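# Move sample box into freezer rack on window bench

## Task

Pick up the sample box from the shelved bench by the door, carry it to the freezer rack on the shelved bench by the window, and push it fully into a free slot of that rack. Success requires all of these: the rack is still on its bench, every other box is still pushed fully into the rack, and the sample box never touches the floor. Finish by releasing the box and backing the robot away from it; the robot must not topple or be left tilted, and the box must stay in place without the robot holding it.

## Robot and tools

ROBOT. A wheeled base with a vertical column, a head that tilts, and two six-joint arms (left, right), each ending in a two-finger gripper. Folded, as at the start, it is 0.73 m long, 0.62 m wide and 1.88 m tall, with its front 0.40 m ahead of the column. The base can drive forward or back and turn in place. It cannot move sideways. A loose object may occasionally get a brief shove from outside.

FRAMES. Base frame: origin on the floor below the column, midway between the drive wheels; x forward, y left, z up. left_hand and right_hand are reported in it, as the point where the fingers meet (tips reach 8 mm further). A hand's z axis runs along the fingers (quat_wxyz maps (0, 0, 1) onto it) and its y axis along the opening. The odometry frame is the base frame at the scene's start.

execute_actions. Arguments: "actions", a list holding one action or none (none just returns state and images), and "cameras", a list drawn from cam_head_left, cam_head_right, cam_left_wrist, cam_right_wrist, nav_camera, all (omitted, null or ["all"] gives every camera; [] gives none). An action may hold "base", "joints" and "speeds"; its motions begin together.
- base: exactly one key. {"translate_m": d} is an offset from where the base last reported itself, metres, positive forward, -3 to 3. {"rotate_rad": d} is a turn offset, radians, positive = left/counter-clockwise seen from above, -3.2 to 3.2.
- joints: a single flat object covering head and both arms, keyed by joint name; every value is an absolute target, not an offset. head_tilt_rad -0.61 to 1.308 (0 about level, positive looks down). left_joint1_rad -2.879 to 2.879; left_joint2_rad 0 to 3.141; left_joint3_rad 0 to 3.019; left_joint4_rad -1.692 to 1.57; left_joint5_rad -1.57 to 1.57 (positive swings the hand to the robot's right); left_joint6_rad -2.094 to 2.094 (positive rolls clockwise seen from behind the hand); left_gripper_m 0 to 0.093 (fingertip gap in metres). The right_ names take identical ranges. Joints you omit keep their earlier target.
- speeds: caps for this action only, translate_m 0.05 to 0.8 m/s, rotate_rad 0.1 to 1 rad/s (the maxima are the defaults). Speeds do not slow arms. A base move needing over 8.667 s is refused; an action never exceeds 15 s. Any unknown key or out-of-range value rejects the whole call with no motion.

wait: "seconds" 0 to 10; the scene keeps running, returns state and images. zoom_image: "camera" and "region" [x0, y0, x1, y1] in pixels from the top-left, at most 504 by 504, on the latest full image. finished_scene: "scene" = the current scene's number; final, reports success.

ARM GEOMETRY (approximate). With left_joint1_rad -1.57 (right 1.57) and joints 5, 6 at 0, the arm moves in a vertical plane facing forward, 0.23 m beside the column. Let a = j2 - 0.35, b = 1.05 + j2 - j3, c = b - j4 (c = 1.57 means fingers straight down). Hand ahead = 0.12 + 0.39 sin a + 0.38 cos b + 0.25 cos c; up = 1.46 + 0.39 cos a - 0.38 sin b - 0.25 sin c. E.g. j2, j3, j4 = 0.93, 0.78, 0.14 gives 0.60 m ahead, 1.21 m up. Real hands sag lower and nearer the column by up to about 5 cm (around 12 cm under heavy or far loads); trust the reported hand positions. Empty reach is about 1 m from the shoulder, lowest about 0.47 m up, so the floor is out of reach. Carrying with fingers down: up to 3.2 kg at about 0.4 m ahead, 0.65-1.2 m up; 2 kg out to 0.6 m; 1 kg out to 0.8 m at 0.9-1.2 m up. A grip holds roughly 2-6 kg. Tiny target changes (under ~0.03 rad, 0.08 for joints 2-3) may not move anything; for gentle contact step about 0.05 rad per call from your last target.

GRIPPER. Fingers 7 cm long; outside width is the opening plus 1 cm at tips, plus 5 cm at the base. Housing 10 cm wide, 7 cm thick. To grasp, command an opening smaller than the object; off_target is then expected. A reported opening staying 0.002 m or more above target means something is held.

RESULTS. base_status and joint_status per motion: done, off_target (may still push), contact_stop (base only, a wheel stalled; back off 0.05 m before turning), time_out, not_followed, limit_stop_at_motor_heat. "joint command not followed" with a cause line means a self-collision check blocked that arm; move the offending joints at least 0.05 rad back, or move the other arm away. on_its_own lists uncommanded behaviour; "held at" is a held target. motor_effort lists left_wheel and right_wheel in percent, peak in brackets. wheel_motors_off = 1 while wheel motors are cut. base_odometry counts wheel turns; if turned_by_wheels and turned_by_imu disagree by over about 4 % and at least 0.05 rad, the base slipped or hit something. base_tilt in degrees (forward, right). A stop in one call cancels later motion calls in the same reply.

CAMERAS. Head cameras sit 1.47-1.58 m up, tilted down by about head_tilt_rad. Wrist fisheyes look along the fingers, angled 0.62 rad toward the hand's +x; closed fingertips are at picture centre. nav_camera is low (0.23 m) at the base front, looking ahead. Calibration matrices are supplied in the session.

AVOID. Letting the arms strike or press on each other. Prolonged arm pushing, which overheats motors (MOTOR HOT warning from 85 °C; at 100 °C an OVER-TEMPERATURE FAULT drops the arm); relieve it by resending the reported joint positions. Base pushing for about 3 s, which cuts the wheels for 2 s. Bench tops 0.30-1.20 m high can ride over the base and hit the column. Never drop the box, knock out other boxes, move the rack off its bench, or tip the robot.

Each tool is called after "Request:" by a JSON object that holds its "name" and its "arguments".

## Session

Request:
{"name": "execute_actions", "arguments": {"actions": [{"joints":{"head_tilt_rad":0.35}}]}}

Scene clock: 0.87 s.
base_odometry: x=+0.000 y=+0.000 heading=+0.000 (m, m, rad; odometry frame)
turned_by_wheels: +0.000 (rad since the last result)
turned_by_imu: +0.000 (rad since the last result)
base_tilt: forward=-0.5 right=-0.7 (deg)
base_status: not commanded
joint_positions: head_tilt_rad=+0.369 left_joint1_rad=-1.569 left_joint2_rad=+0.869 left_joint3_rad=+0.385 left_joint4_rad=-0.952 left_joint5_rad=-0.018 left_joint6_rad=-0.020 left_gripper_m=+0.094 right_joint1_rad=+1.558 right_joint2_rad=+0.898 right_joint3_rad=+0.433 right_joint4_rad=-0.915 right_joint5_rad=-0.053 right_joint6_rad=-0.029 right_gripper_m=+0.094
joint_status: all done
wheel_motors_off: 0
motor_effort: left_wheel=+2(2) right_wheel=+1(0) (%)
left_hand: x=+0.1368 y=+0.2280 z=+1.2577 quat_wxyz=(+0.441, +0.006, -0.898, -0.013) (m; base frame)
right_hand: x=+0.1625 y=-0.2192 z=+1.2417 quat_wxyz=(+0.415, -0.003, -0.910, -0.026) (m; base frame)
pictures: cam_head_left, cam_head_right, cam_left_wrist, cam_right_wrist, nav_camera
camera_calibration (this result's frames):
cam_head_left: T_world_to_cam=[[-0.0259009, -0.999251, 0.028763, 0.015634], [-0.398821, -0.0160547, -0.916888, 1.43954], [0.916663, -0.0352195, -0.398107, 0.489081], [0, 0, 0, 1]] pos_world=[0.126201, 0.0559588, 1.51415]
cam_head_right: T_world_to_cam=[[-0.0246666, -0.99966, 0.00846613, -0.0716686], [-0.39604, 0.00199576, -0.918231, 1.44344], [0.917902, -0.0260025, -0.395955, 0.483335], [0, 0, 0, 1]] pos_world=[0.126237, -0.0619571, 1.51739]
Images, in order (width x height): cam_head_left 672x504, cam_head_right 672x504, cam_left_wrist 504x504, cam_right_wrist 504x504, nav_camera 672x504.

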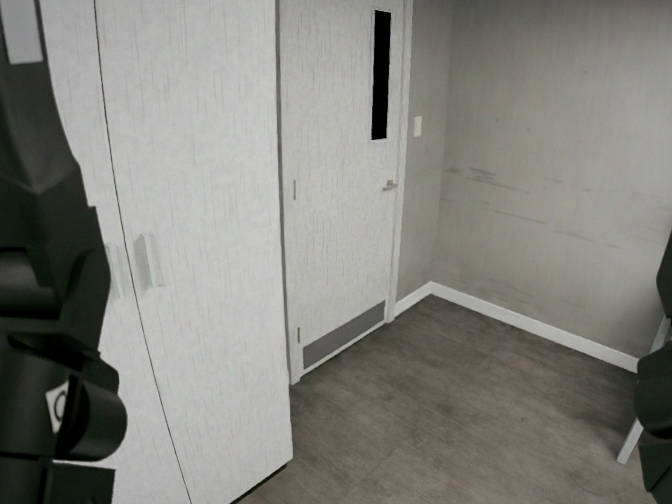

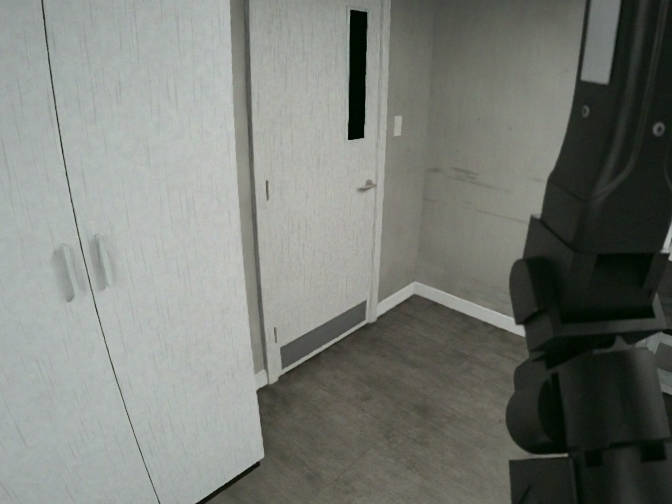

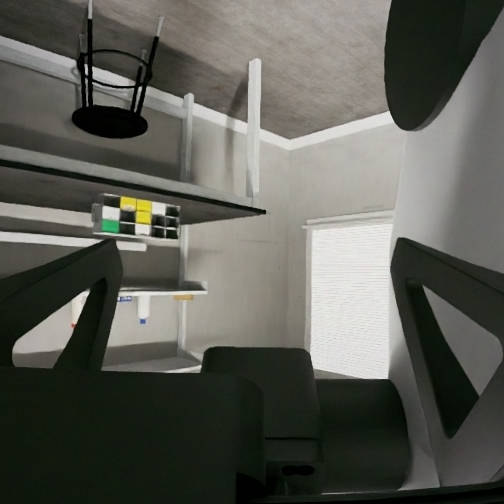

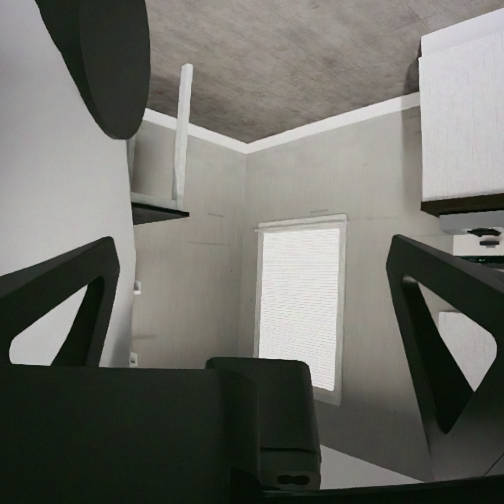

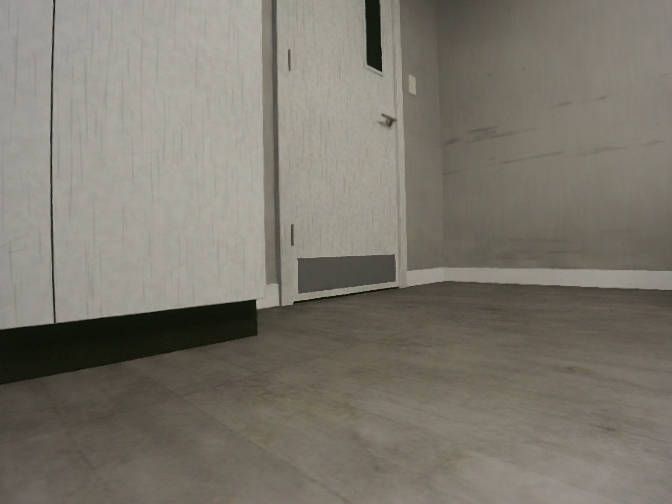

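Request:
{"name": "execute_actions", "arguments": {"actions": [{"base":{"rotate_rad":-0.9}}], "cameras": ["cam_head_left","cam_head_right","cam_left_wrist"]}}

Scene clock: 4.63 s.
base_odometry: x=+0.000 y=+0.000 heading=-0.898 (m, m, rad; odometry frame)
turned_by_wheels: -0.898 (rad since the last result)
turned_by_imu: -0.881 (rad since the last result)
base_tilt: forward=-0.3 right=-0.7 (deg)
base_status: done
joint_positions: head_tilt_rad=+0.369 left_joint1_rad=-1.569 left_joint2_rad=+0.869 left_joint3_rad=+0.385 left_joint4_rad=-0.952 left_joint5_rad=-0.018 left_joint6_rad=-0.020 left_gripper_m=+0.094 right_joint1_rad=+1.558 right_joint2_rad=+0.898 right_joint3_rad=+0.433 right_joint4_rad=-0.915 right_joint5_rad=-0.053 right_joint6_rad=-0.029 right_gripper_m=+0.094
joint_status: not commanded
wheel_motors_off: 0
motor_effort: left_wheel=+8(52) right_wheel=-7(51) (%)
left_hand: x=+0.1368 y=+0.2280 z=+1.2577 quat_wxyz=(+0.441, +0.006, -0.898, -0.013) (m; base frame)
right_hand: x=+0.1625 y=-0.2192 z=+1.2417 quat_wxyz=(+0.415, -0.003, -0.910, -0.026) (m; base frame)
pictures: cam_head_left, cam_head_right, cam_left_wrist
camera_calibration (this result's frames):
cam_head_left: T_world_to_cam=[[-0.025905, -0.999251, 0.0287593, 0.0156399], [-0.39869, -0.0160547, -0.916945, 1.43962], [0.91672, -0.0352195, -0.397975, 0.488876], [0, 0, 0, 1]] pos_world=[0.126204, 0.0559588, 1.51416]
cam_head_right: T_world_to_cam=[[-0.0246678, -0.99966, 0.0084626, -0.0716631], [-0.395909, 0.00199576, -0.918288, 1.44352], [0.917959, -0.0260025, -0.395823, 0.483129], [0, 0, 0, 1]] pos_world=[0.12624, -0.0619571, 1.5174]
Images, in order (width x height): cam_head_left 672x504, cam_head_right 672x504, cam_left_wrist 504x504.

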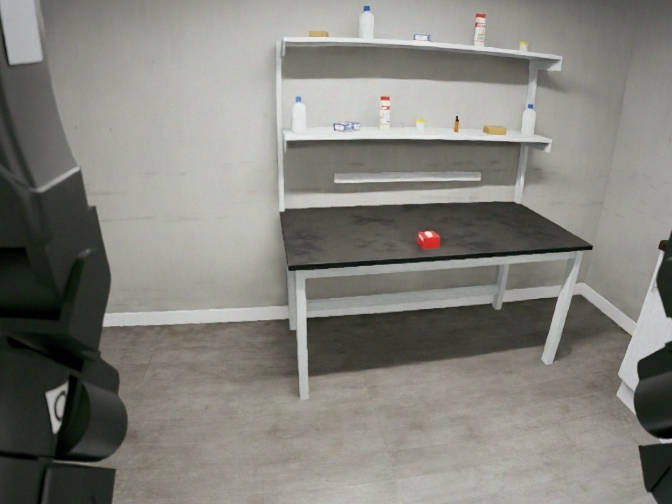

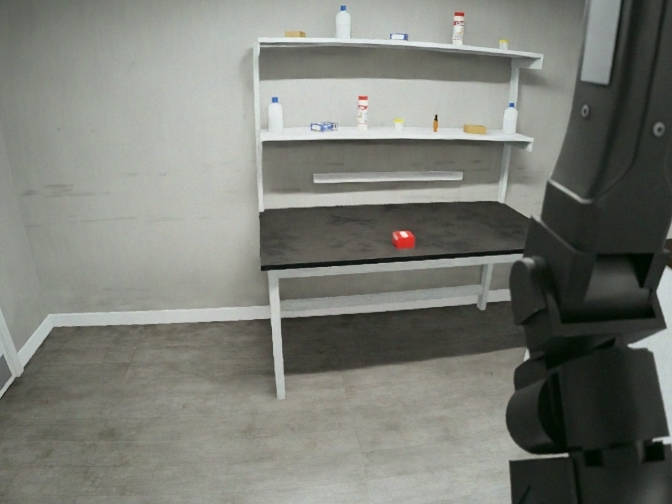

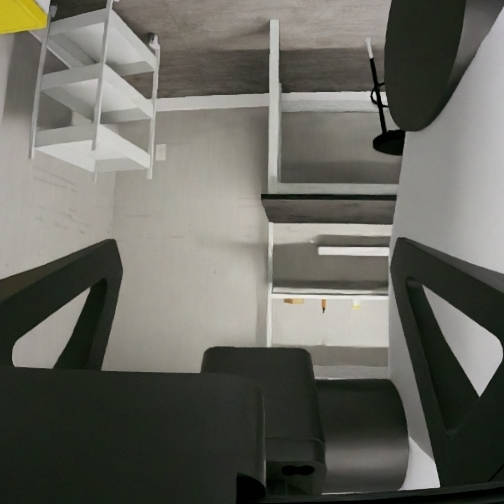

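Request:
{"name": "execute_actions", "arguments": {"actions": [{"base":{"rotate_rad":-0.3}}], "cameras": []}}

Request:
{"name": "execute_actions", "arguments": {"actions": [{"base":{"translate_m":1.11}}], "cameras": []}}

Request:
{"name": "execute_actions", "arguments": {"actions": [{"base":{"rotate_rad":0.46},"joints":{"head_tilt_rad":0.75}}], "cameras": ["cam_head_left","cam_head_right","cam_left_wrist","cam_right_wrist"]}}

Scene clock: 15.57 s.
base_odometry: x=+0.000 y=+0.000 heading=-1.196 (m, m, rad; odometry frame)
turned_by_wheels: -0.298 (rad since the last result)
turned_by_imu: -0.293 (rad since the last result)
base_tilt: forward=-0.3 right=-0.7 (deg)
base_status: done
joint_positions: head_tilt_rad=+0.369 left_joint1_rad=-1.569 left_joint2_rad=+0.869 left_joint3_rad=+0.385 left_joint4_rad=-0.952 left_joint5_rad=-0.018 left_joint6_rad=-0.020 left_gripper_m=+0.094 right_joint1_rad=+1.558 right_joint2_rad=+0.898 right_joint3_rad=+0.433 right_joint4_rad=-0.915 right_joint5_rad=-0.053 right_joint6_rad=-0.029 right_gripper_m=+0.094
joint_status: not commanded
wheel_motors_off: 0
motor_effort: left_wheel=+8(29) right_wheel=-8(29) (%)
left_hand: x=+0.1368 y=+0.2280 z=+1.2577 quat_wxyz=(+0.441, +0.006, -0.898, -0.013) (m; base frame)
right_hand: x=+0.1625 y=-0.2192 z=+1.2417 quat_wxyz=(+0.415, -0.003, -0.910, -0.026) (m; base frame)
pictures: none
No camera images: the call's "cameras" was empty. Leave "cameras" out to get every camera's image.

Scene clock: 19.00 s.
base_odometry: x=+0.406 y=-1.033 heading=-1.196 (m, m, rad; odometry frame)
turned_by_wheels: +0.000 (rad since the last result)
turned_by_imu: -0.005 (rad since the last result)
base_tilt: forward=-0.4 right=-0.8 (deg)
base_status: done
joint_positions: head_tilt_rad=+0.369 left_joint1_rad=-1.569 left_joint2_rad=+0.869 left_joint3_rad=+0.382 left_joint4_rad=-0.952 left_joint5_rad=-0.018 left_joint6_rad=-0.020 left_gripper_m=+0.094 right_joint1_rad=+1.558 right_joint2_rad=+0.898 right_joint3_rad=+0.433 right_joint4_rad=-0.915 right_joint5_rad=-0.053 right_joint6_rad=-0.029 right_gripper_m=+0.094
joint_status: not commanded
wheel_motors_off: 0
motor_effort: left_wheel=+0(63) right_wheel=+0(65) (%)
left_hand: x=+0.1353 y=+0.2280 z=+1.2582 quat_wxyz=(+0.442, +0.006, -0.897, -0.013) (m; base frame)
right_hand: x=+0.1623 y=-0.2192 z=+1.2418 quat_wxyz=(+0.415, -0.003, -0.910, -0.026) (m; base frame)
pictures: none
No camera images: the call's "cameras" was empty. Leave "cameras" out to get every camera's image.

Scene clock: 21.07 s.
base_odometry: x=+0.406 y=-1.033 heading=-0.738 (m, m, rad; odometry frame)
turned_by_wheels: +0.458 (rad since the last result)
turned_by_imu: +0.448 (rad since the last result)
base_tilt: forward=-0.4 right=-0.7 (deg)
base_status: done
joint_positions: head_tilt_rad=+0.752 left_joint1_rad=-1.569 left_joint2_rad=+0.869 left_joint3_rad=+0.382 left_joint4_rad=-0.952 left_joint5_rad=-0.018 left_joint6_rad=-0.020 left_gripper_m=+0.094 right_joint1_rad=+1.558 right_joint2_rad=+0.898 right_joint3_rad=+0.433 right_joint4_rad=-0.915 right_joint5_rad=-0.053 right_joint6_rad=-0.029 right_gripper_m=+0.094
joint_status: all done
wheel_motors_off: 0
motor_effort: left_wheel=-6(63) right_wheel=+6(41) (%)
left_hand: x=+0.1353 y=+0.2280 z=+1.2582 quat_wxyz=(+0.442, +0.006, -0.897, -0.013) (m; base frame)
right_hand: x=+0.1623 y=-0.2192 z=+1.2418 quat_wxyz=(+0.415, -0.003, -0.910, -0.026) (m; base frame)
pictures: cam_head_left, cam_head_right, cam_left_wrist, cam_right_wrist
camera_calibration (this result's frames):
cam_head_left: T_world_to_cam=[[-0.0132749, -0.999251, 0.0363585, 0.00330564], [-0.712581, -0.0160547, -0.701407, 1.12338], [0.701465, -0.0352195, -0.711833, 0.98298], [0, 0, 0, 1]] pos_world=[0.111019, 0.0559588, 1.48755]
cam_head_right: T_world_to_cam=[[-0.0197154, -0.99966, 0.017071, -0.0851677], [-0.710503, 0.00199576, -0.703692, 1.12877], [0.703418, -0.0260025, -0.7103, 0.978151], [0, 0, 0, 1]] pos_world=[0.112264, -0.0619571, 1.49054]
cam_left_wrist: T_world_to_cam=[[0.00556337, -0.999917, -0.0116504, 0.241694], [-0.0256884, -0.0117896, 0.9996, -1.24819], [-0.999655, -0.00526187, -0.0257519, 0.289915], [0, 0, 0, 1]] pos_world=[0.256406, 0.228484, 1.25797]
cam_right_wrist: T_world_to_cam=[[-0.024972, -0.999038, -0.0360507, -0.168101], [-0.103927, -0.0332721, 0.994028, -1.21632], [-0.994271, 0.0285695, -0.102996, 0.41942], [0, 0, 0, 1]] pos_world=[0.286411, -0.220391, 1.2462]
Images, in order (width x height): cam_head_left 672x504, cam_head_right 672x504, cam_left_wrist 504x504, cam_right_wrist 504x504.

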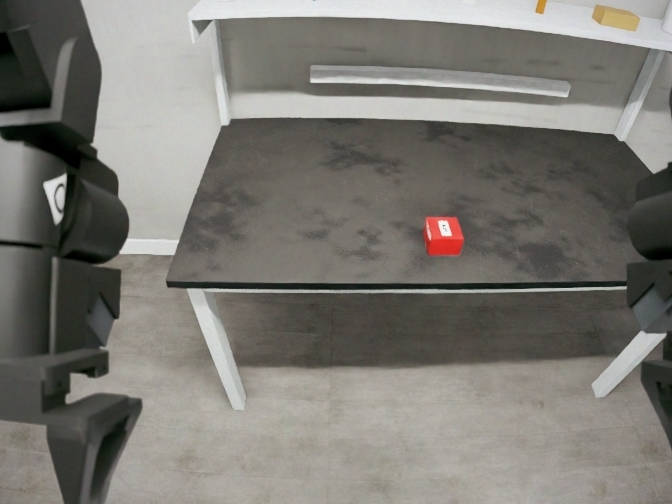

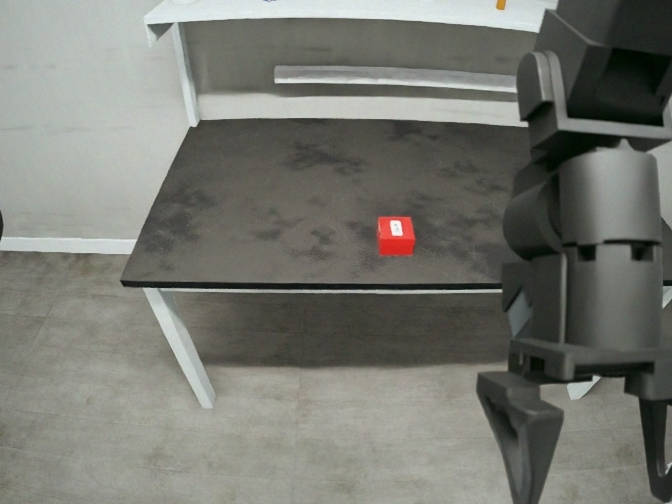

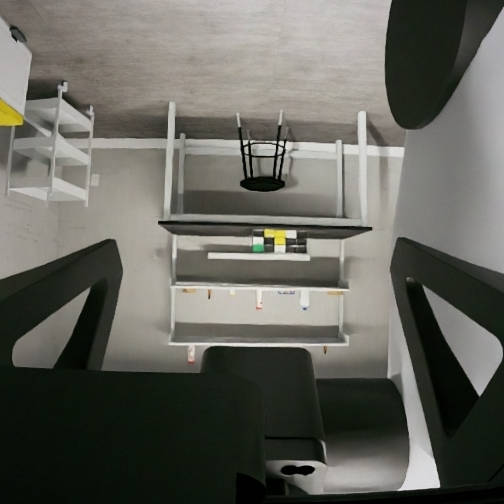

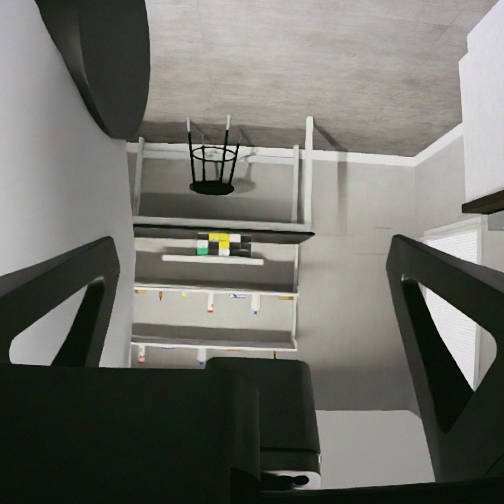

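Request:
{"name": "zoom_image", "arguments": {"camera": "cam_head_left", "region": [400,190,500,270]}}

Request:
{"name": "zoom_image", "arguments": {"camera": "cam_left_wrist", "region": [230,210,330,270]}}

Region (400, 190, 500, 270) of cam_head_left's 672x504 image, scaled by 5.040, with more detail than that image has; it fills the top 403 rows of this view, and the rest is white.

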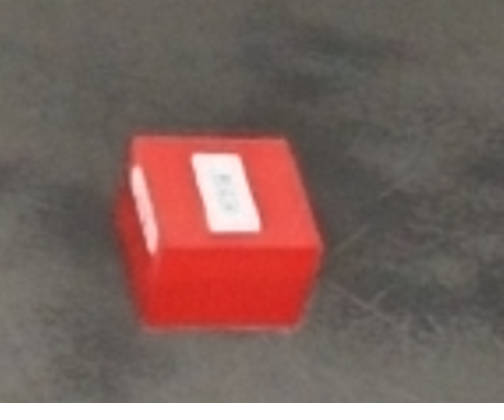

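Region (230, 210, 330, 270) of cam_left_wrist's 504x504 image, scaled by 5.040, with more detail than that image has; it fills the top 302 rows of this view, and the rest is white.

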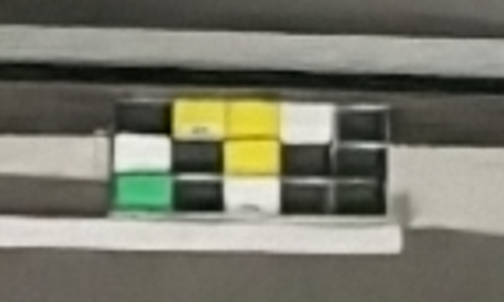

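Request:
{"name": "execute_actions", "arguments": {"actions": [{"joints":{"right_joint3_rad":1.86,"right_joint4_rad":1.14,"right_joint2_rad":1.6,"right_joint5_rad":0,"right_joint6_rad":0}}], "cameras": []}}

Request:
{"name": "execute_actions", "arguments": {"actions": [{"joints":{"right_joint2_rad":2.36},"base":{"translate_m":-0.1}}], "cameras": ["cam_head_left","cam_right_wrist"]}}

Scene clock: 31.00 s.
base_odometry: x=+0.406 y=-1.033 heading=-0.738 (m, m, rad; odometry frame)
turned_by_wheels: +0.000 (rad since the last result)
turned_by_imu: +0.000 (rad since the last result)
base_tilt: forward=-0.3 right=-0.6 (deg)
base_status: not commanded
joint_positions: head_tilt_rad=+0.752 left_joint1_rad=-1.569 left_joint2_rad=+0.869 left_joint3_rad=+0.382 left_joint4_rad=-0.952 left_joint5_rad=-0.018 left_joint6_rad=-0.020 left_gripper_m=+0.094 right_joint1_rad=+1.558 right_joint2_rad=+1.581 right_joint3_rad=+1.843 right_joint4_rad=+1.124 right_joint5_rad=-0.003 right_joint6_rad=-0.008 right_gripper_m=+0.094
joint_status: all done
wheel_motors_off: 0
motor_effort: left_wheel=-9(10) right_wheel=+8(10) (%)
left_hand: x=+0.1353 y=+0.2280 z=+1.2582 quat_wxyz=(+0.442, +0.006, -0.897, -0.013) (m; base frame)
right_hand: x=+0.9895 y=-0.2313 z=+1.3951 quat_wxyz=(-0.816, +0.006, -0.577, +0.008) (m; base frame)
pictures: none
No camera images: the call's "cameras" was empty. Leave "cameras" out to get every camera's image.

Scene clock: 32.87 s.
base_odometry: x=+0.332 y=-0.966 heading=-0.737 (m, m, rad; odometry frame)
turned_by_wheels: +0.002 (rad since the last result)
turned_by_imu: +0.002 (rad since the last result)
base_tilt: forward=-0.3 right=-0.7 (deg)
base_status: done
joint_positions: head_tilt_rad=+0.753 left_joint1_rad=-1.569 left_joint2_rad=+0.868 left_joint3_rad=+0.379 left_joint4_rad=-0.952 left_joint5_rad=-0.018 left_joint6_rad=-0.020 left_gripper_m=+0.094 right_joint1_rad=+1.558 right_joint2_rad=+2.348 right_joint3_rad=+1.862 right_joint4_rad=+1.131 right_joint5_rad=-0.003 right_joint6_rad=-0.008 right_gripper_m=+0.094
joint_status: all done
wheel_motors_off: 0
motor_effort: left_wheel=+2(68) right_wheel=-4(65) (%)
left_hand: x=+0.1336 y=+0.2280 z=+1.2588 quat_wxyz=(+0.443, +0.006, -0.896, -0.013) (m; base frame)
right_hand: x=+0.7144 y=-0.2359 z=+0.8176 quat_wxyz=(-0.552, +0.005, -0.834, +0.007) (m; base frame)
pictures: cam_head_left, cam_right_wrist
camera_calibration (this result's frames):
cam_head_left: T_world_to_cam=[[-0.0132357, -0.999251, 0.0363728, 0.00328168], [-0.713336, -0.0160547, -0.700638, 1.12224], [0.700697, -0.0352195, -0.712589, 0.984182], [0, 0, 0, 1]] pos_world=[0.110963, 0.0559588, 1.48748]
cam_right_wrist: T_world_to_cam=[[-0.00979037, -0.999829, 0.0156829, -0.239608], [-0.848327, 0.000001769, -0.529472, 1.04742], [0.529381, -0.018488, -0.848182, 0.434841], [0, 0, 0, 1]] pos_world=[0.656009, -0.231529, 0.92716]
Images, in order (width x height): cam_head_left 672x504, cam_right_wrist 504x504.

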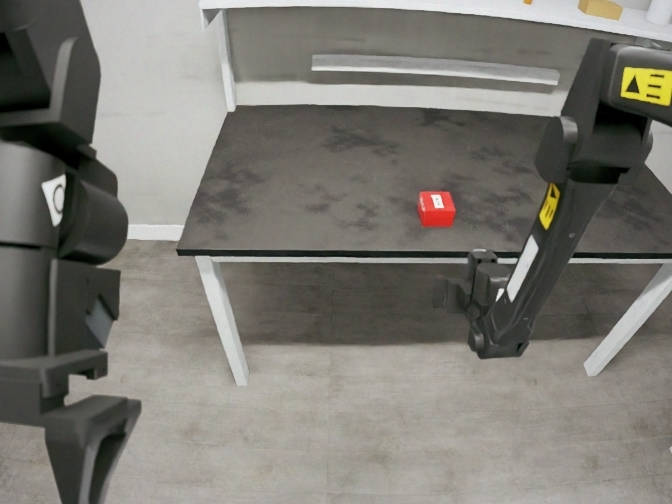

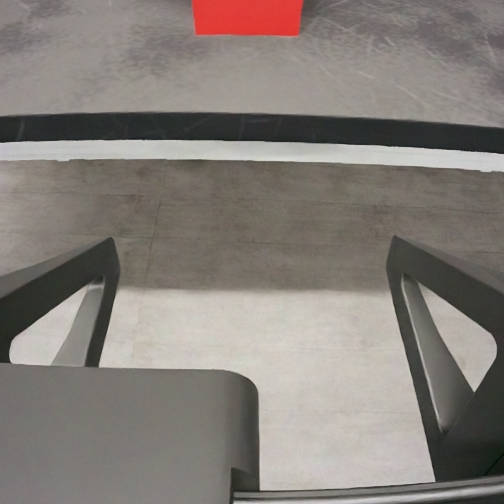

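Request:
{"name": "execute_actions", "arguments": {"actions": [{"base":{"translate_m":0.15},"joints":{"right_joint1_rad":1.575}}], "cameras": ["cam_head_left","cam_right_wrist"]}}

Scene clock: 37.23 s.
base_odometry: x=+0.443 y=-1.067 heading=-0.735 (m, m, rad; odometry frame)
turned_by_wheels: +0.001 (rad since the last result)
turned_by_imu: +0.001 (rad since the last result)
base_tilt: forward=-0.4 right=-0.7 (deg)
base_status: done
joint_positions: head_tilt_rad=+0.753 left_joint1_rad=-1.569 left_joint2_rad=+0.869 left_joint3_rad=+0.384 left_joint4_rad=-0.952 left_joint5_rad=-0.018 left_joint6_rad=-0.020 left_gripper_m=+0.094 right_joint1_rad=+1.569 right_joint2_rad=+2.354 right_joint3_rad=+1.863 right_joint4_rad=+1.131 right_joint5_rad=-0.003 right_joint6_rad=-0.008 right_gripper_m=+0.094
joint_status: all done
wheel_motors_off: 0
motor_effort: left_wheel=+2(29) right_wheel=+1(82) (%)
left_hand: x=+0.1359 y=+0.2280 z=+1.2580 quat_wxyz=(+0.441, +0.006, -0.897, -0.013) (m; base frame)
right_hand: x=+0.7107 y=-0.2266 z=+0.8141 quat_wxyz=(-0.549, +0.004, -0.835, +0.002) (m; base frame)
pictures: cam_head_left, cam_right_wrist
camera_calibration (this result's frames):
cam_head_left: T_world_to_cam=[[-0.0132346, -0.999251, 0.0363732, 0.00328099], [-0.713358, -0.0160547, -0.700616, 1.12221], [0.700675, -0.0352195, -0.712611, 0.984217], [0, 0, 0, 1]] pos_world=[0.110961, 0.0559588, 1.48748]
cam_right_wrist: T_world_to_cam=[[-0.00442281, -0.999969, 0.00645339, -0.22663], [-0.851344, 0.00037985, -0.524607, 1.04067], [0.524589, -0.00781429, -0.85132, 0.442328], [0, 0, 0, 1]] pos_world=[0.652924, -0.223562, 0.923968]
Images, in order (width x height): cam_head_left 672x504, cam_right_wrist 504x504.

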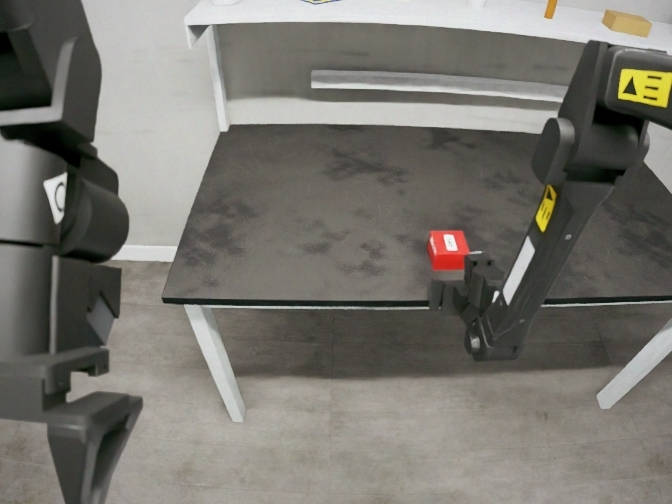

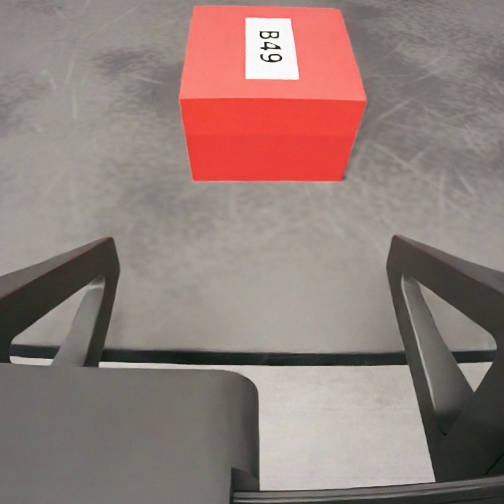

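Request:
{"name": "execute_actions", "arguments": {"actions": [{"base":{"translate_m":0.05},"joints":{"right_joint1_rad":1.55}}], "cameras": ["cam_right_wrist"]}}

Scene clock: 40.93 s.
base_odometry: x=+0.480 y=-1.100 heading=-0.734 (m, m, rad; odometry frame)
turned_by_wheels: +0.002 (rad since the last result)
turned_by_imu: +0.002 (rad since the last result)
base_tilt: forward=-0.5 right=-0.7 (deg)
base_status: done
joint_positions: head_tilt_rad=+0.753 left_joint1_rad=-1.569 left_joint2_rad=+0.869 left_joint3_rad=+0.385 left_joint4_rad=-0.952 left_joint5_rad=-0.018 left_joint6_rad=-0.020 left_gripper_m=+0.094 right_joint1_rad=+1.555 right_joint2_rad=+2.355 right_joint3_rad=+1.862 right_joint4_rad=+1.131 right_joint5_rad=-0.003 right_joint6_rad=-0.008 right_gripper_m=+0.094
joint_status: all done
wheel_motors_off: 0
motor_effort: left_wheel=+2(69) right_wheel=-1(47) (%)
left_hand: x=+0.1366 y=+0.2280 z=+1.2578 quat_wxyz=(+0.441, +0.006, -0.898, -0.013) (m; base frame)
right_hand: x=+0.7098 y=-0.2389 z=+0.8134 quat_wxyz=(-0.549, +0.005, -0.836, +0.009) (m; base frame)
pictures: cam_right_wrist
camera_calibration (this result's frames):
cam_right_wrist: T_world_to_cam=[[-0.0114719, -0.99976, 0.0186808, -0.243825], [-0.852142, -0.000000129, -0.52331, 1.03892], [0.523184, -0.0219221, -0.851938, 0.440304], [0, 0, 0, 1]] pos_world=[0.652147, -0.234114, 0.923341]
Images, in order (width x height): cam_right_wrist 504x504.

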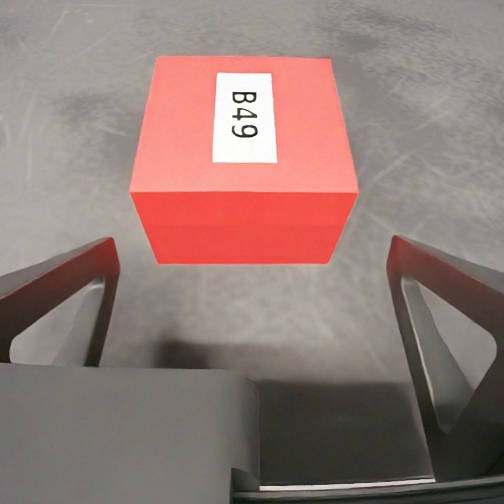

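Request:
{"name": "execute_actions", "arguments": {"actions": [{"base":{"translate_m":0.048},"joints":{"right_joint2_rad":2.38,"right_joint1_rad":1.565}}], "cameras": ["cam_right_wrist"]}}

Request:
{"name": "execute_actions", "arguments": {"actions": [{"joints":{"right_gripper_m":0.05}}], "cameras": ["cam_right_wrist"]}}

Scene clock: 44.27 s.
base_odometry: x=+0.516 y=-1.132 heading=-0.732 (m, m, rad; odometry frame)
turned_by_wheels: +0.002 (rad since the last result)
turned_by_imu: +0.001 (rad since the last result)
base_tilt: forward=-0.6 right=-0.8 (deg)
base_status: done
joint_positions: head_tilt_rad=+0.753 left_joint1_rad=-1.569 left_joint2_rad=+0.868 left_joint3_rad=+0.383 left_joint4_rad=-0.952 left_joint5_rad=-0.018 left_joint6_rad=-0.020 left_gripper_m=+0.094 right_joint1_rad=+1.557 right_joint2_rad=+2.377 right_joint3_rad=+1.862 right_joint4_rad=+1.131 right_joint5_rad=-0.003 right_joint6_rad=-0.008 right_gripper_m=+0.094
joint_status: all done
wheel_motors_off: 0
motor_effort: left_wheel=+2(58) right_wheel=-1(47) (%)
left_hand: x=+0.1357 y=+0.2280 z=+1.2581 quat_wxyz=(+0.441, +0.006, -0.897, -0.013) (m; base frame)
right_hand: x=+0.6950 y=-0.2370 z=+0.8003 quat_wxyz=(-0.539, +0.005, -0.842, +0.008) (m; base frame)
pictures: cam_right_wrist
camera_calibration (this result's frames):
cam_right_wrist: T_world_to_cam=[[-0.010217, -0.999807, 0.0167769, -0.241169], [-0.863895, 0.000376381, -0.503672, 1.01198], [0.503569, -0.0196395, -0.863732, 0.460508], [0, 0, 0, 1]] pos_world=[0.639884, -0.232459, 0.911508]
Images, in order (width x height): cam_right_wrist 504x504.

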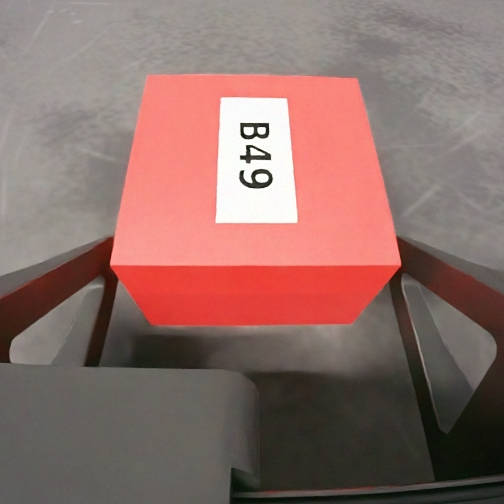

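Scene clock: 44.83 s.
base_odometry: x=+0.516 y=-1.132 heading=-0.732 (m, m, rad; odometry frame)
turned_by_wheels: +0.000 (rad since the last result)
turned_by_imu: +0.000 (rad since the last result)
base_tilt: forward=-0.4 right=-0.6 (deg)
base_status: not commanded
joint_positions: head_tilt_rad=+0.753 left_joint1_rad=-1.569 left_joint2_rad=+0.868 left_joint3_rad=+0.383 left_joint4_rad=-0.952 left_joint5_rad=-0.018 left_joint6_rad=-0.020 left_gripper_m=+0.094 right_joint1_rad=+1.557 right_joint2_rad=+2.377 right_joint3_rad=+1.862 right_joint4_rad=+1.131 right_joint5_rad=-0.002 right_joint6_rad=-0.008 right_gripper_m=+0.075
joint_status: right_gripper_m off_target (ended at +0.075, target +0.050)
wheel_motors_off: 0
motor_effort: left_wheel=+2(2) right_wheel=-2(2) (%)
left_hand: x=+0.1357 y=+0.2280 z=+1.2581 quat_wxyz=(+0.441, +0.006, -0.897, -0.013) (m; base frame)
right_hand: x=+0.6950 y=-0.2371 z=+0.8003 quat_wxyz=(-0.539, +0.004, -0.842, +0.008) (m; base frame)
pictures: cam_right_wrist
camera_calibration (this result's frames):
cam_right_wrist: T_world_to_cam=[[-0.0110695, -0.999798, 0.0167497, -0.240683], [-0.863889, 0.00112656, -0.50368, 1.01216], [0.50356, -0.0200453, -0.863728, 0.460413], [0, 0, 0, 1]] pos_world=[0.639886, -0.232546, 0.911509]
Images, in order (width x height): cam_right_wrist 504x504.

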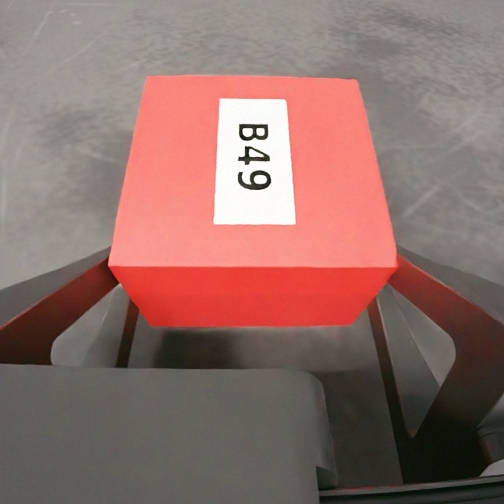

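Request:
{"name": "execute_actions", "arguments": {"actions": [{"joints":{"right_gripper_m":0.093},"base":{"translate_m":0.014},"speeds":{"translate_m":0.05}}], "cameras": []}}

Request:
{"name": "execute_actions", "arguments": {"actions": [{"joints":{"right_gripper_m":0.04}}], "cameras": ["cam_right_wrist"]}}

Request:
{"name": "execute_actions", "arguments": {"actions": [{"joints":{"right_joint2_rad":2.2,"right_joint3_rad":1.86,"right_joint4_rad":0.96}}], "cameras": ["cam_right_wrist"]}}

Request:
{"name": "execute_actions", "arguments": {"actions": [{"base":{"translate_m":-0.6},"speeds":{"translate_m":0.4}}], "cameras": []}}

Request:
{"name": "execute_actions", "arguments": {"actions": [{"base":{"rotate_rad":3.14},"speeds":{"rotate_rad":0.6},"joints":{"head_tilt_rad":0.4}}]}}

Scene clock: 50.43 s.
base_odometry: x=+0.526 y=-1.142 heading=-0.731 (m, m, rad; odometry frame)
turned_by_wheels: +0.001 (rad since the last result)
turned_by_imu: +0.001 (rad since the last result)
base_tilt: forward=-0.4 right=-0.7 (deg)
base_status: done
joint_positions: head_tilt_rad=+0.753 left_joint1_rad=-1.569 left_joint2_rad=+0.868 left_joint3_rad=+0.381 left_joint4_rad=-0.952 left_joint5_rad=-0.018 left_joint6_rad=-0.020 left_gripper_m=+0.094 right_joint1_rad=+1.557 right_joint2_rad=+2.377 right_joint3_rad=+1.860 right_joint4_rad=+1.133 right_joint5_rad=-0.002 right_joint6_rad=-0.007 right_gripper_m=+0.093
joint_status: all done
wheel_motors_off: 0
motor_effort: left_wheel=+2(36) right_wheel=-2(38) (%)
left_hand: x=+0.1347 y=+0.2280 z=+1.2585 quat_wxyz=(+0.442, +0.006, -0.897, -0.013) (m; base frame)
right_hand: x=+0.6944 y=-0.2368 z=+0.8003 quat_wxyz=(-0.539, +0.004, -0.842, +0.008) (m; base frame)
pictures: none
No camera images: the call's "cameras" was empty. Leave "cameras" out to get every camera's image.

Scene clock: 51.03 s.
base_odometry: x=+0.526 y=-1.142 heading=-0.731 (m, m, rad; odometry frame)
turned_by_wheels: +0.000 (rad since the last result)
turned_by_imu: +0.000 (rad since the last result)
base_tilt: forward=-0.4 right=-0.9 (deg)
base_status: not commanded
joint_positions: head_tilt_rad=+0.753 left_joint1_rad=-1.569 left_joint2_rad=+0.868 left_joint3_rad=+0.381 left_joint4_rad=-0.952 left_joint5_rad=-0.018 left_joint6_rad=-0.020 left_gripper_m=+0.094 right_joint1_rad=+1.557 right_joint2_rad=+2.377 right_joint3_rad=+1.860 right_joint4_rad=+1.133 right_joint5_rad=-0.002 right_joint6_rad=-0.007 right_gripper_m=+0.075
joint_status: right_gripper_m off_target (ended at +0.075, target +0.040)
wheel_motors_off: 0
motor_effort: left_wheel=+2(2) right_wheel=-2(0) (%)
left_hand: x=+0.1347 y=+0.2280 z=+1.2585 quat_wxyz=(+0.442, +0.006, -0.897, -0.013) (m; base frame)
right_hand: x=+0.6944 y=-0.2368 z=+0.8004 quat_wxyz=(-0.539, +0.004, -0.842, +0.008) (m; base frame)
pictures: cam_right_wrist
camera_calibration (this result's frames):
cam_right_wrist: T_world_to_cam=[[-0.0117056, -0.999811, 0.0155377, -0.239009], [-0.863689, 0.00227916, -0.504019, 1.01214], [0.503888, -0.0193196, -0.863553, 0.460562], [0, 0, 0, 1]] pos_world=[0.639304, -0.232373, 0.911571]
Images, in order (width x height): cam_right_wrist 504x504.

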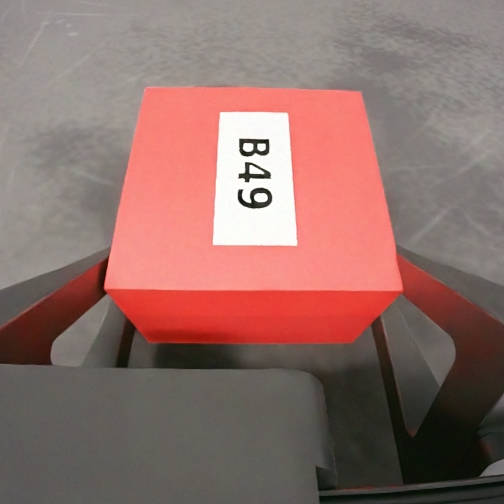

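Scene clock: 52.30 s.
base_odometry: x=+0.526 y=-1.142 heading=-0.731 (m, m, rad; odometry frame)
turned_by_wheels: +0.000 (rad since the last result)
turned_by_imu: +0.000 (rad since the last result)
base_tilt: forward=-0.4 right=-0.8 (deg)
base_status: not commanded
joint_positions: head_tilt_rad=+0.753 left_joint1_rad=-1.569 left_joint2_rad=+0.868 left_joint3_rad=+0.381 left_joint4_rad=-0.952 left_joint5_rad=-0.018 left_joint6_rad=-0.020 left_gripper_m=+0.094 right_joint1_rad=+1.557 right_joint2_rad=+2.198 right_joint3_rad=+1.860 right_joint4_rad=+0.962 right_joint5_rad=-0.002 right_joint6_rad=-0.006 right_gripper_m=+0.075
joint_status: all done
wheel_motors_off: 0
motor_effort: left_wheel=+2(2) right_wheel=-1(0) (%)
left_hand: x=+0.1347 y=+0.2280 z=+1.2585 quat_wxyz=(+0.442, +0.006, -0.897, -0.013) (m; base frame)
right_hand: x=+0.7881 y=-0.2366 z=+0.8728 quat_wxyz=(-0.543, +0.003, -0.840, +0.008) (m; base frame)
pictures: cam_right_wrist
camera_calibration (this result's frames):
cam_right_wrist: T_world_to_cam=[[-0.0120495, -0.999818, 0.0148038, -0.237916], [-0.859815, 0.00280204, -0.510598, 1.13239], [0.510463, -0.018881, -0.859692, 0.467475], [0, 0, 0, 1]] pos_world=[0.732154, -0.232219, 0.983605]
Images, in order (width x height): cam_right_wrist 504x504.

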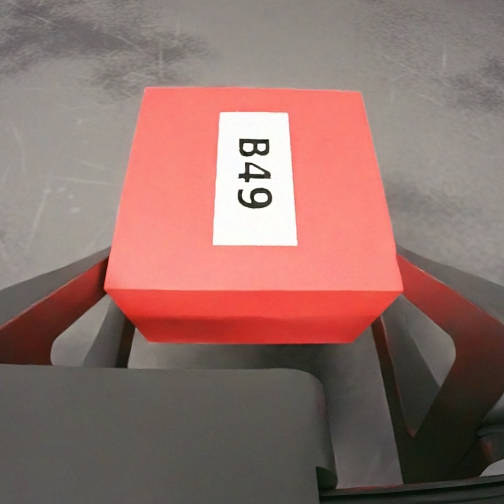

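Scene clock: 55.17 s.
base_odometry: x=+0.079 y=-0.741 heading=-0.730 (m, m, rad; odometry frame)
turned_by_wheels: +0.001 (rad since the last result)
turned_by_imu: +0.003 (rad since the last result)
base_tilt: forward=-0.3 right=-0.6 (deg)
base_status: done
joint_positions: head_tilt_rad=+0.753 left_joint1_rad=-1.569 left_joint2_rad=+0.868 left_joint3_rad=+0.381 left_joint4_rad=-0.952 left_joint5_rad=-0.018 left_joint6_rad=-0.020 left_gripper_m=+0.094 right_joint1_rad=+1.560 right_joint2_rad=+2.201 right_joint3_rad=+1.858 right_joint4_rad=+0.962 right_joint5_rad=-0.002 right_joint6_rad=-0.006 right_gripper_m=+0.075
joint_status: not commanded
wheel_motors_off: 0
motor_effort: left_wheel=+1(79) right_wheel=-1(45) (%)
left_hand: x=+0.1348 y=+0.2280 z=+1.2585 quat_wxyz=(+0.442, +0.006, -0.897, -0.013) (m; base frame)
right_hand: x=+0.7857 y=-0.2343 z=+0.8705 quat_wxyz=(-0.541, +0.003, -0.841, +0.006) (m; base frame)
pictures: none
No camera images: the call's "cameras" was empty. Leave "cameras" out to get every camera's image.

Scene clock: 61.60 s.
base_odometry: x=+0.079 y=-0.741 heading=+2.409 (m, m, rad; odometry frame)
turned_by_wheels: +3.139 (rad since the last result)
turned_by_imu: +3.081 (rad since the last result)
base_tilt: forward=-0.2 right=-0.8 (deg)
base_status: done
joint_positions: head_tilt_rad=+0.419 left_joint1_rad=-1.569 left_joint2_rad=+0.868 left_joint3_rad=+0.381 left_joint4_rad=-0.952 left_joint5_rad=-0.018 left_joint6_rad=-0.020 left_gripper_m=+0.094 right_joint1_rad=+1.573 right_joint2_rad=+2.201 right_joint3_rad=+1.858 right_joint4_rad=+0.962 right_joint5_rad=-0.002 right_joint6_rad=-0.006 right_gripper_m=+0.075
joint_status: all done
wheel_motors_off: 0
motor_effort: left_wheel=-8(53) right_wheel=+8(68) (%)
left_hand: x=+0.1348 y=+0.2280 z=+1.2585 quat_wxyz=(+0.442, +0.006, -0.897, -0.013) (m; base frame)
right_hand: x=+0.7857 y=-0.2232 z=+0.8704 quat_wxyz=(-0.541, +0.003, -0.841, +0.000) (m; base frame)
pictures: cam_head_left, cam_head_right, cam_left_wrist, cam_right_wrist, nav_camera
camera_calibration (this result's frames):
cam_head_left: T_world_to_cam=[[-0.0244421, -0.999251, 0.0300125, 0.0136368], [-0.443816, -0.0160547, -0.895974, 1.40958], [0.895785, -0.0352195, -0.443091, 0.559401], [0, 0, 0, 1]] pos_world=[0.124824, 0.0559588, 1.5104]
cam_head_right: T_world_to_cam=[[-0.0242162, -0.99966, 0.00967939, -0.0735595], [-0.441105, 0.00199576, -0.897453, 1.41369], [0.897129, -0.0260025, -0.441003, 0.553748], [0, 0, 0, 1]] pos_world=[0.125021, -0.0619571, 1.51364]
cam_left_wrist: T_world_to_cam=[[0.00555964, -0.999917, -0.0116521, 0.241702], [-0.0253071, -0.0117892, 0.99961, -1.24855], [-0.999664, -0.00526259, -0.0253705, 0.28886], [0, 0, 0, 1]] pos_world=[0.255822, 0.228483, 1.25821]
cam_right_wrist: T_world_to_cam=[[-0.00421495, -0.99999, 0.00128432, -0.218896], [-0.862166, 0.00298335, -0.506617, 1.12746], [0.506608, -0.00324266, -0.86217, 0.475587], [0, 0, 0, 1]] pos_world=[0.730201, -0.220716, 0.98151]
Images, in order (width x height): cam_head_left 672x504, cam_head_right 672x504, cam_left_wrist 504x504, cam_right_wrist 504x504, nav_camera 672x504.

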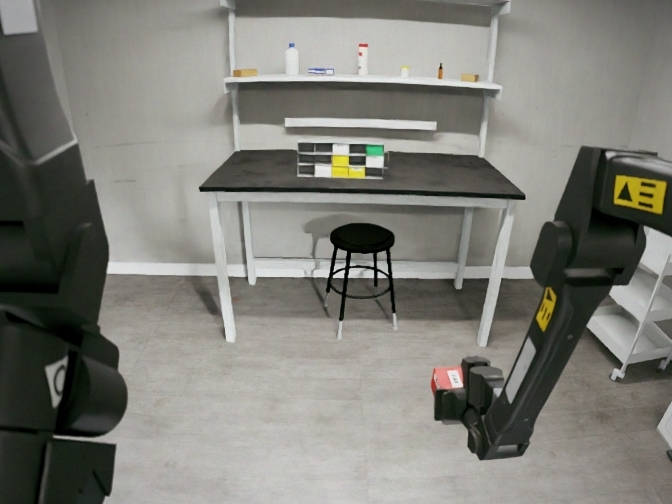

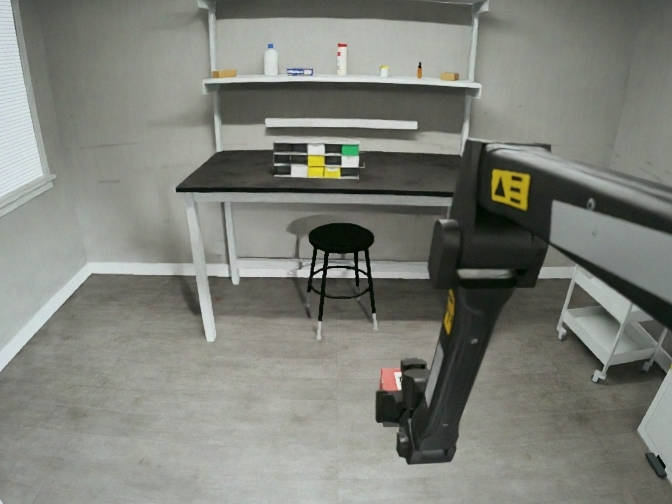

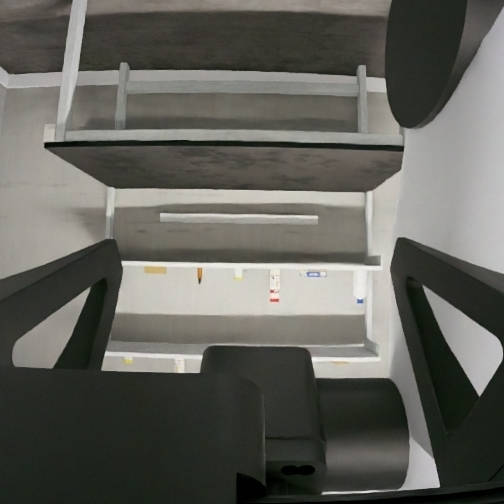

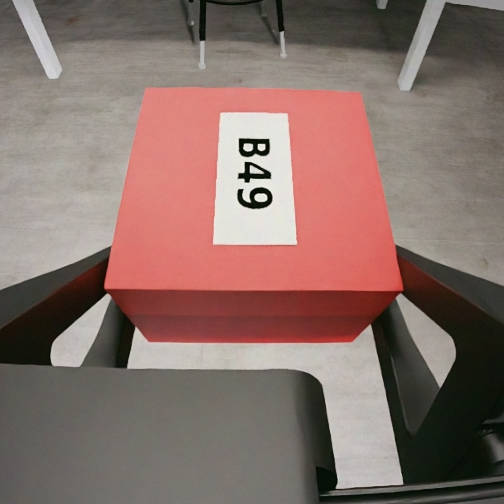

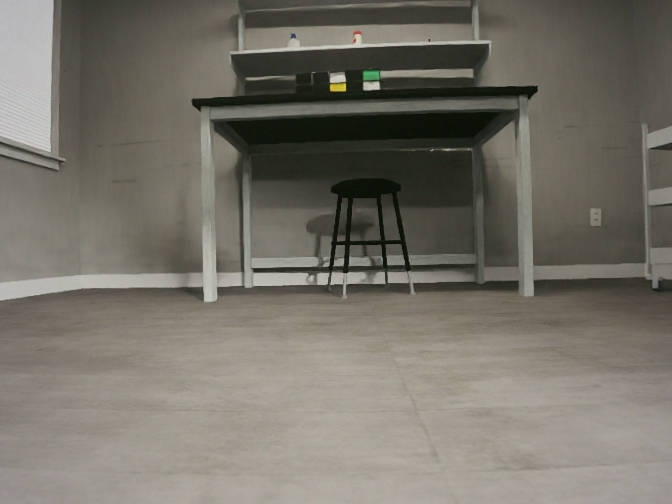

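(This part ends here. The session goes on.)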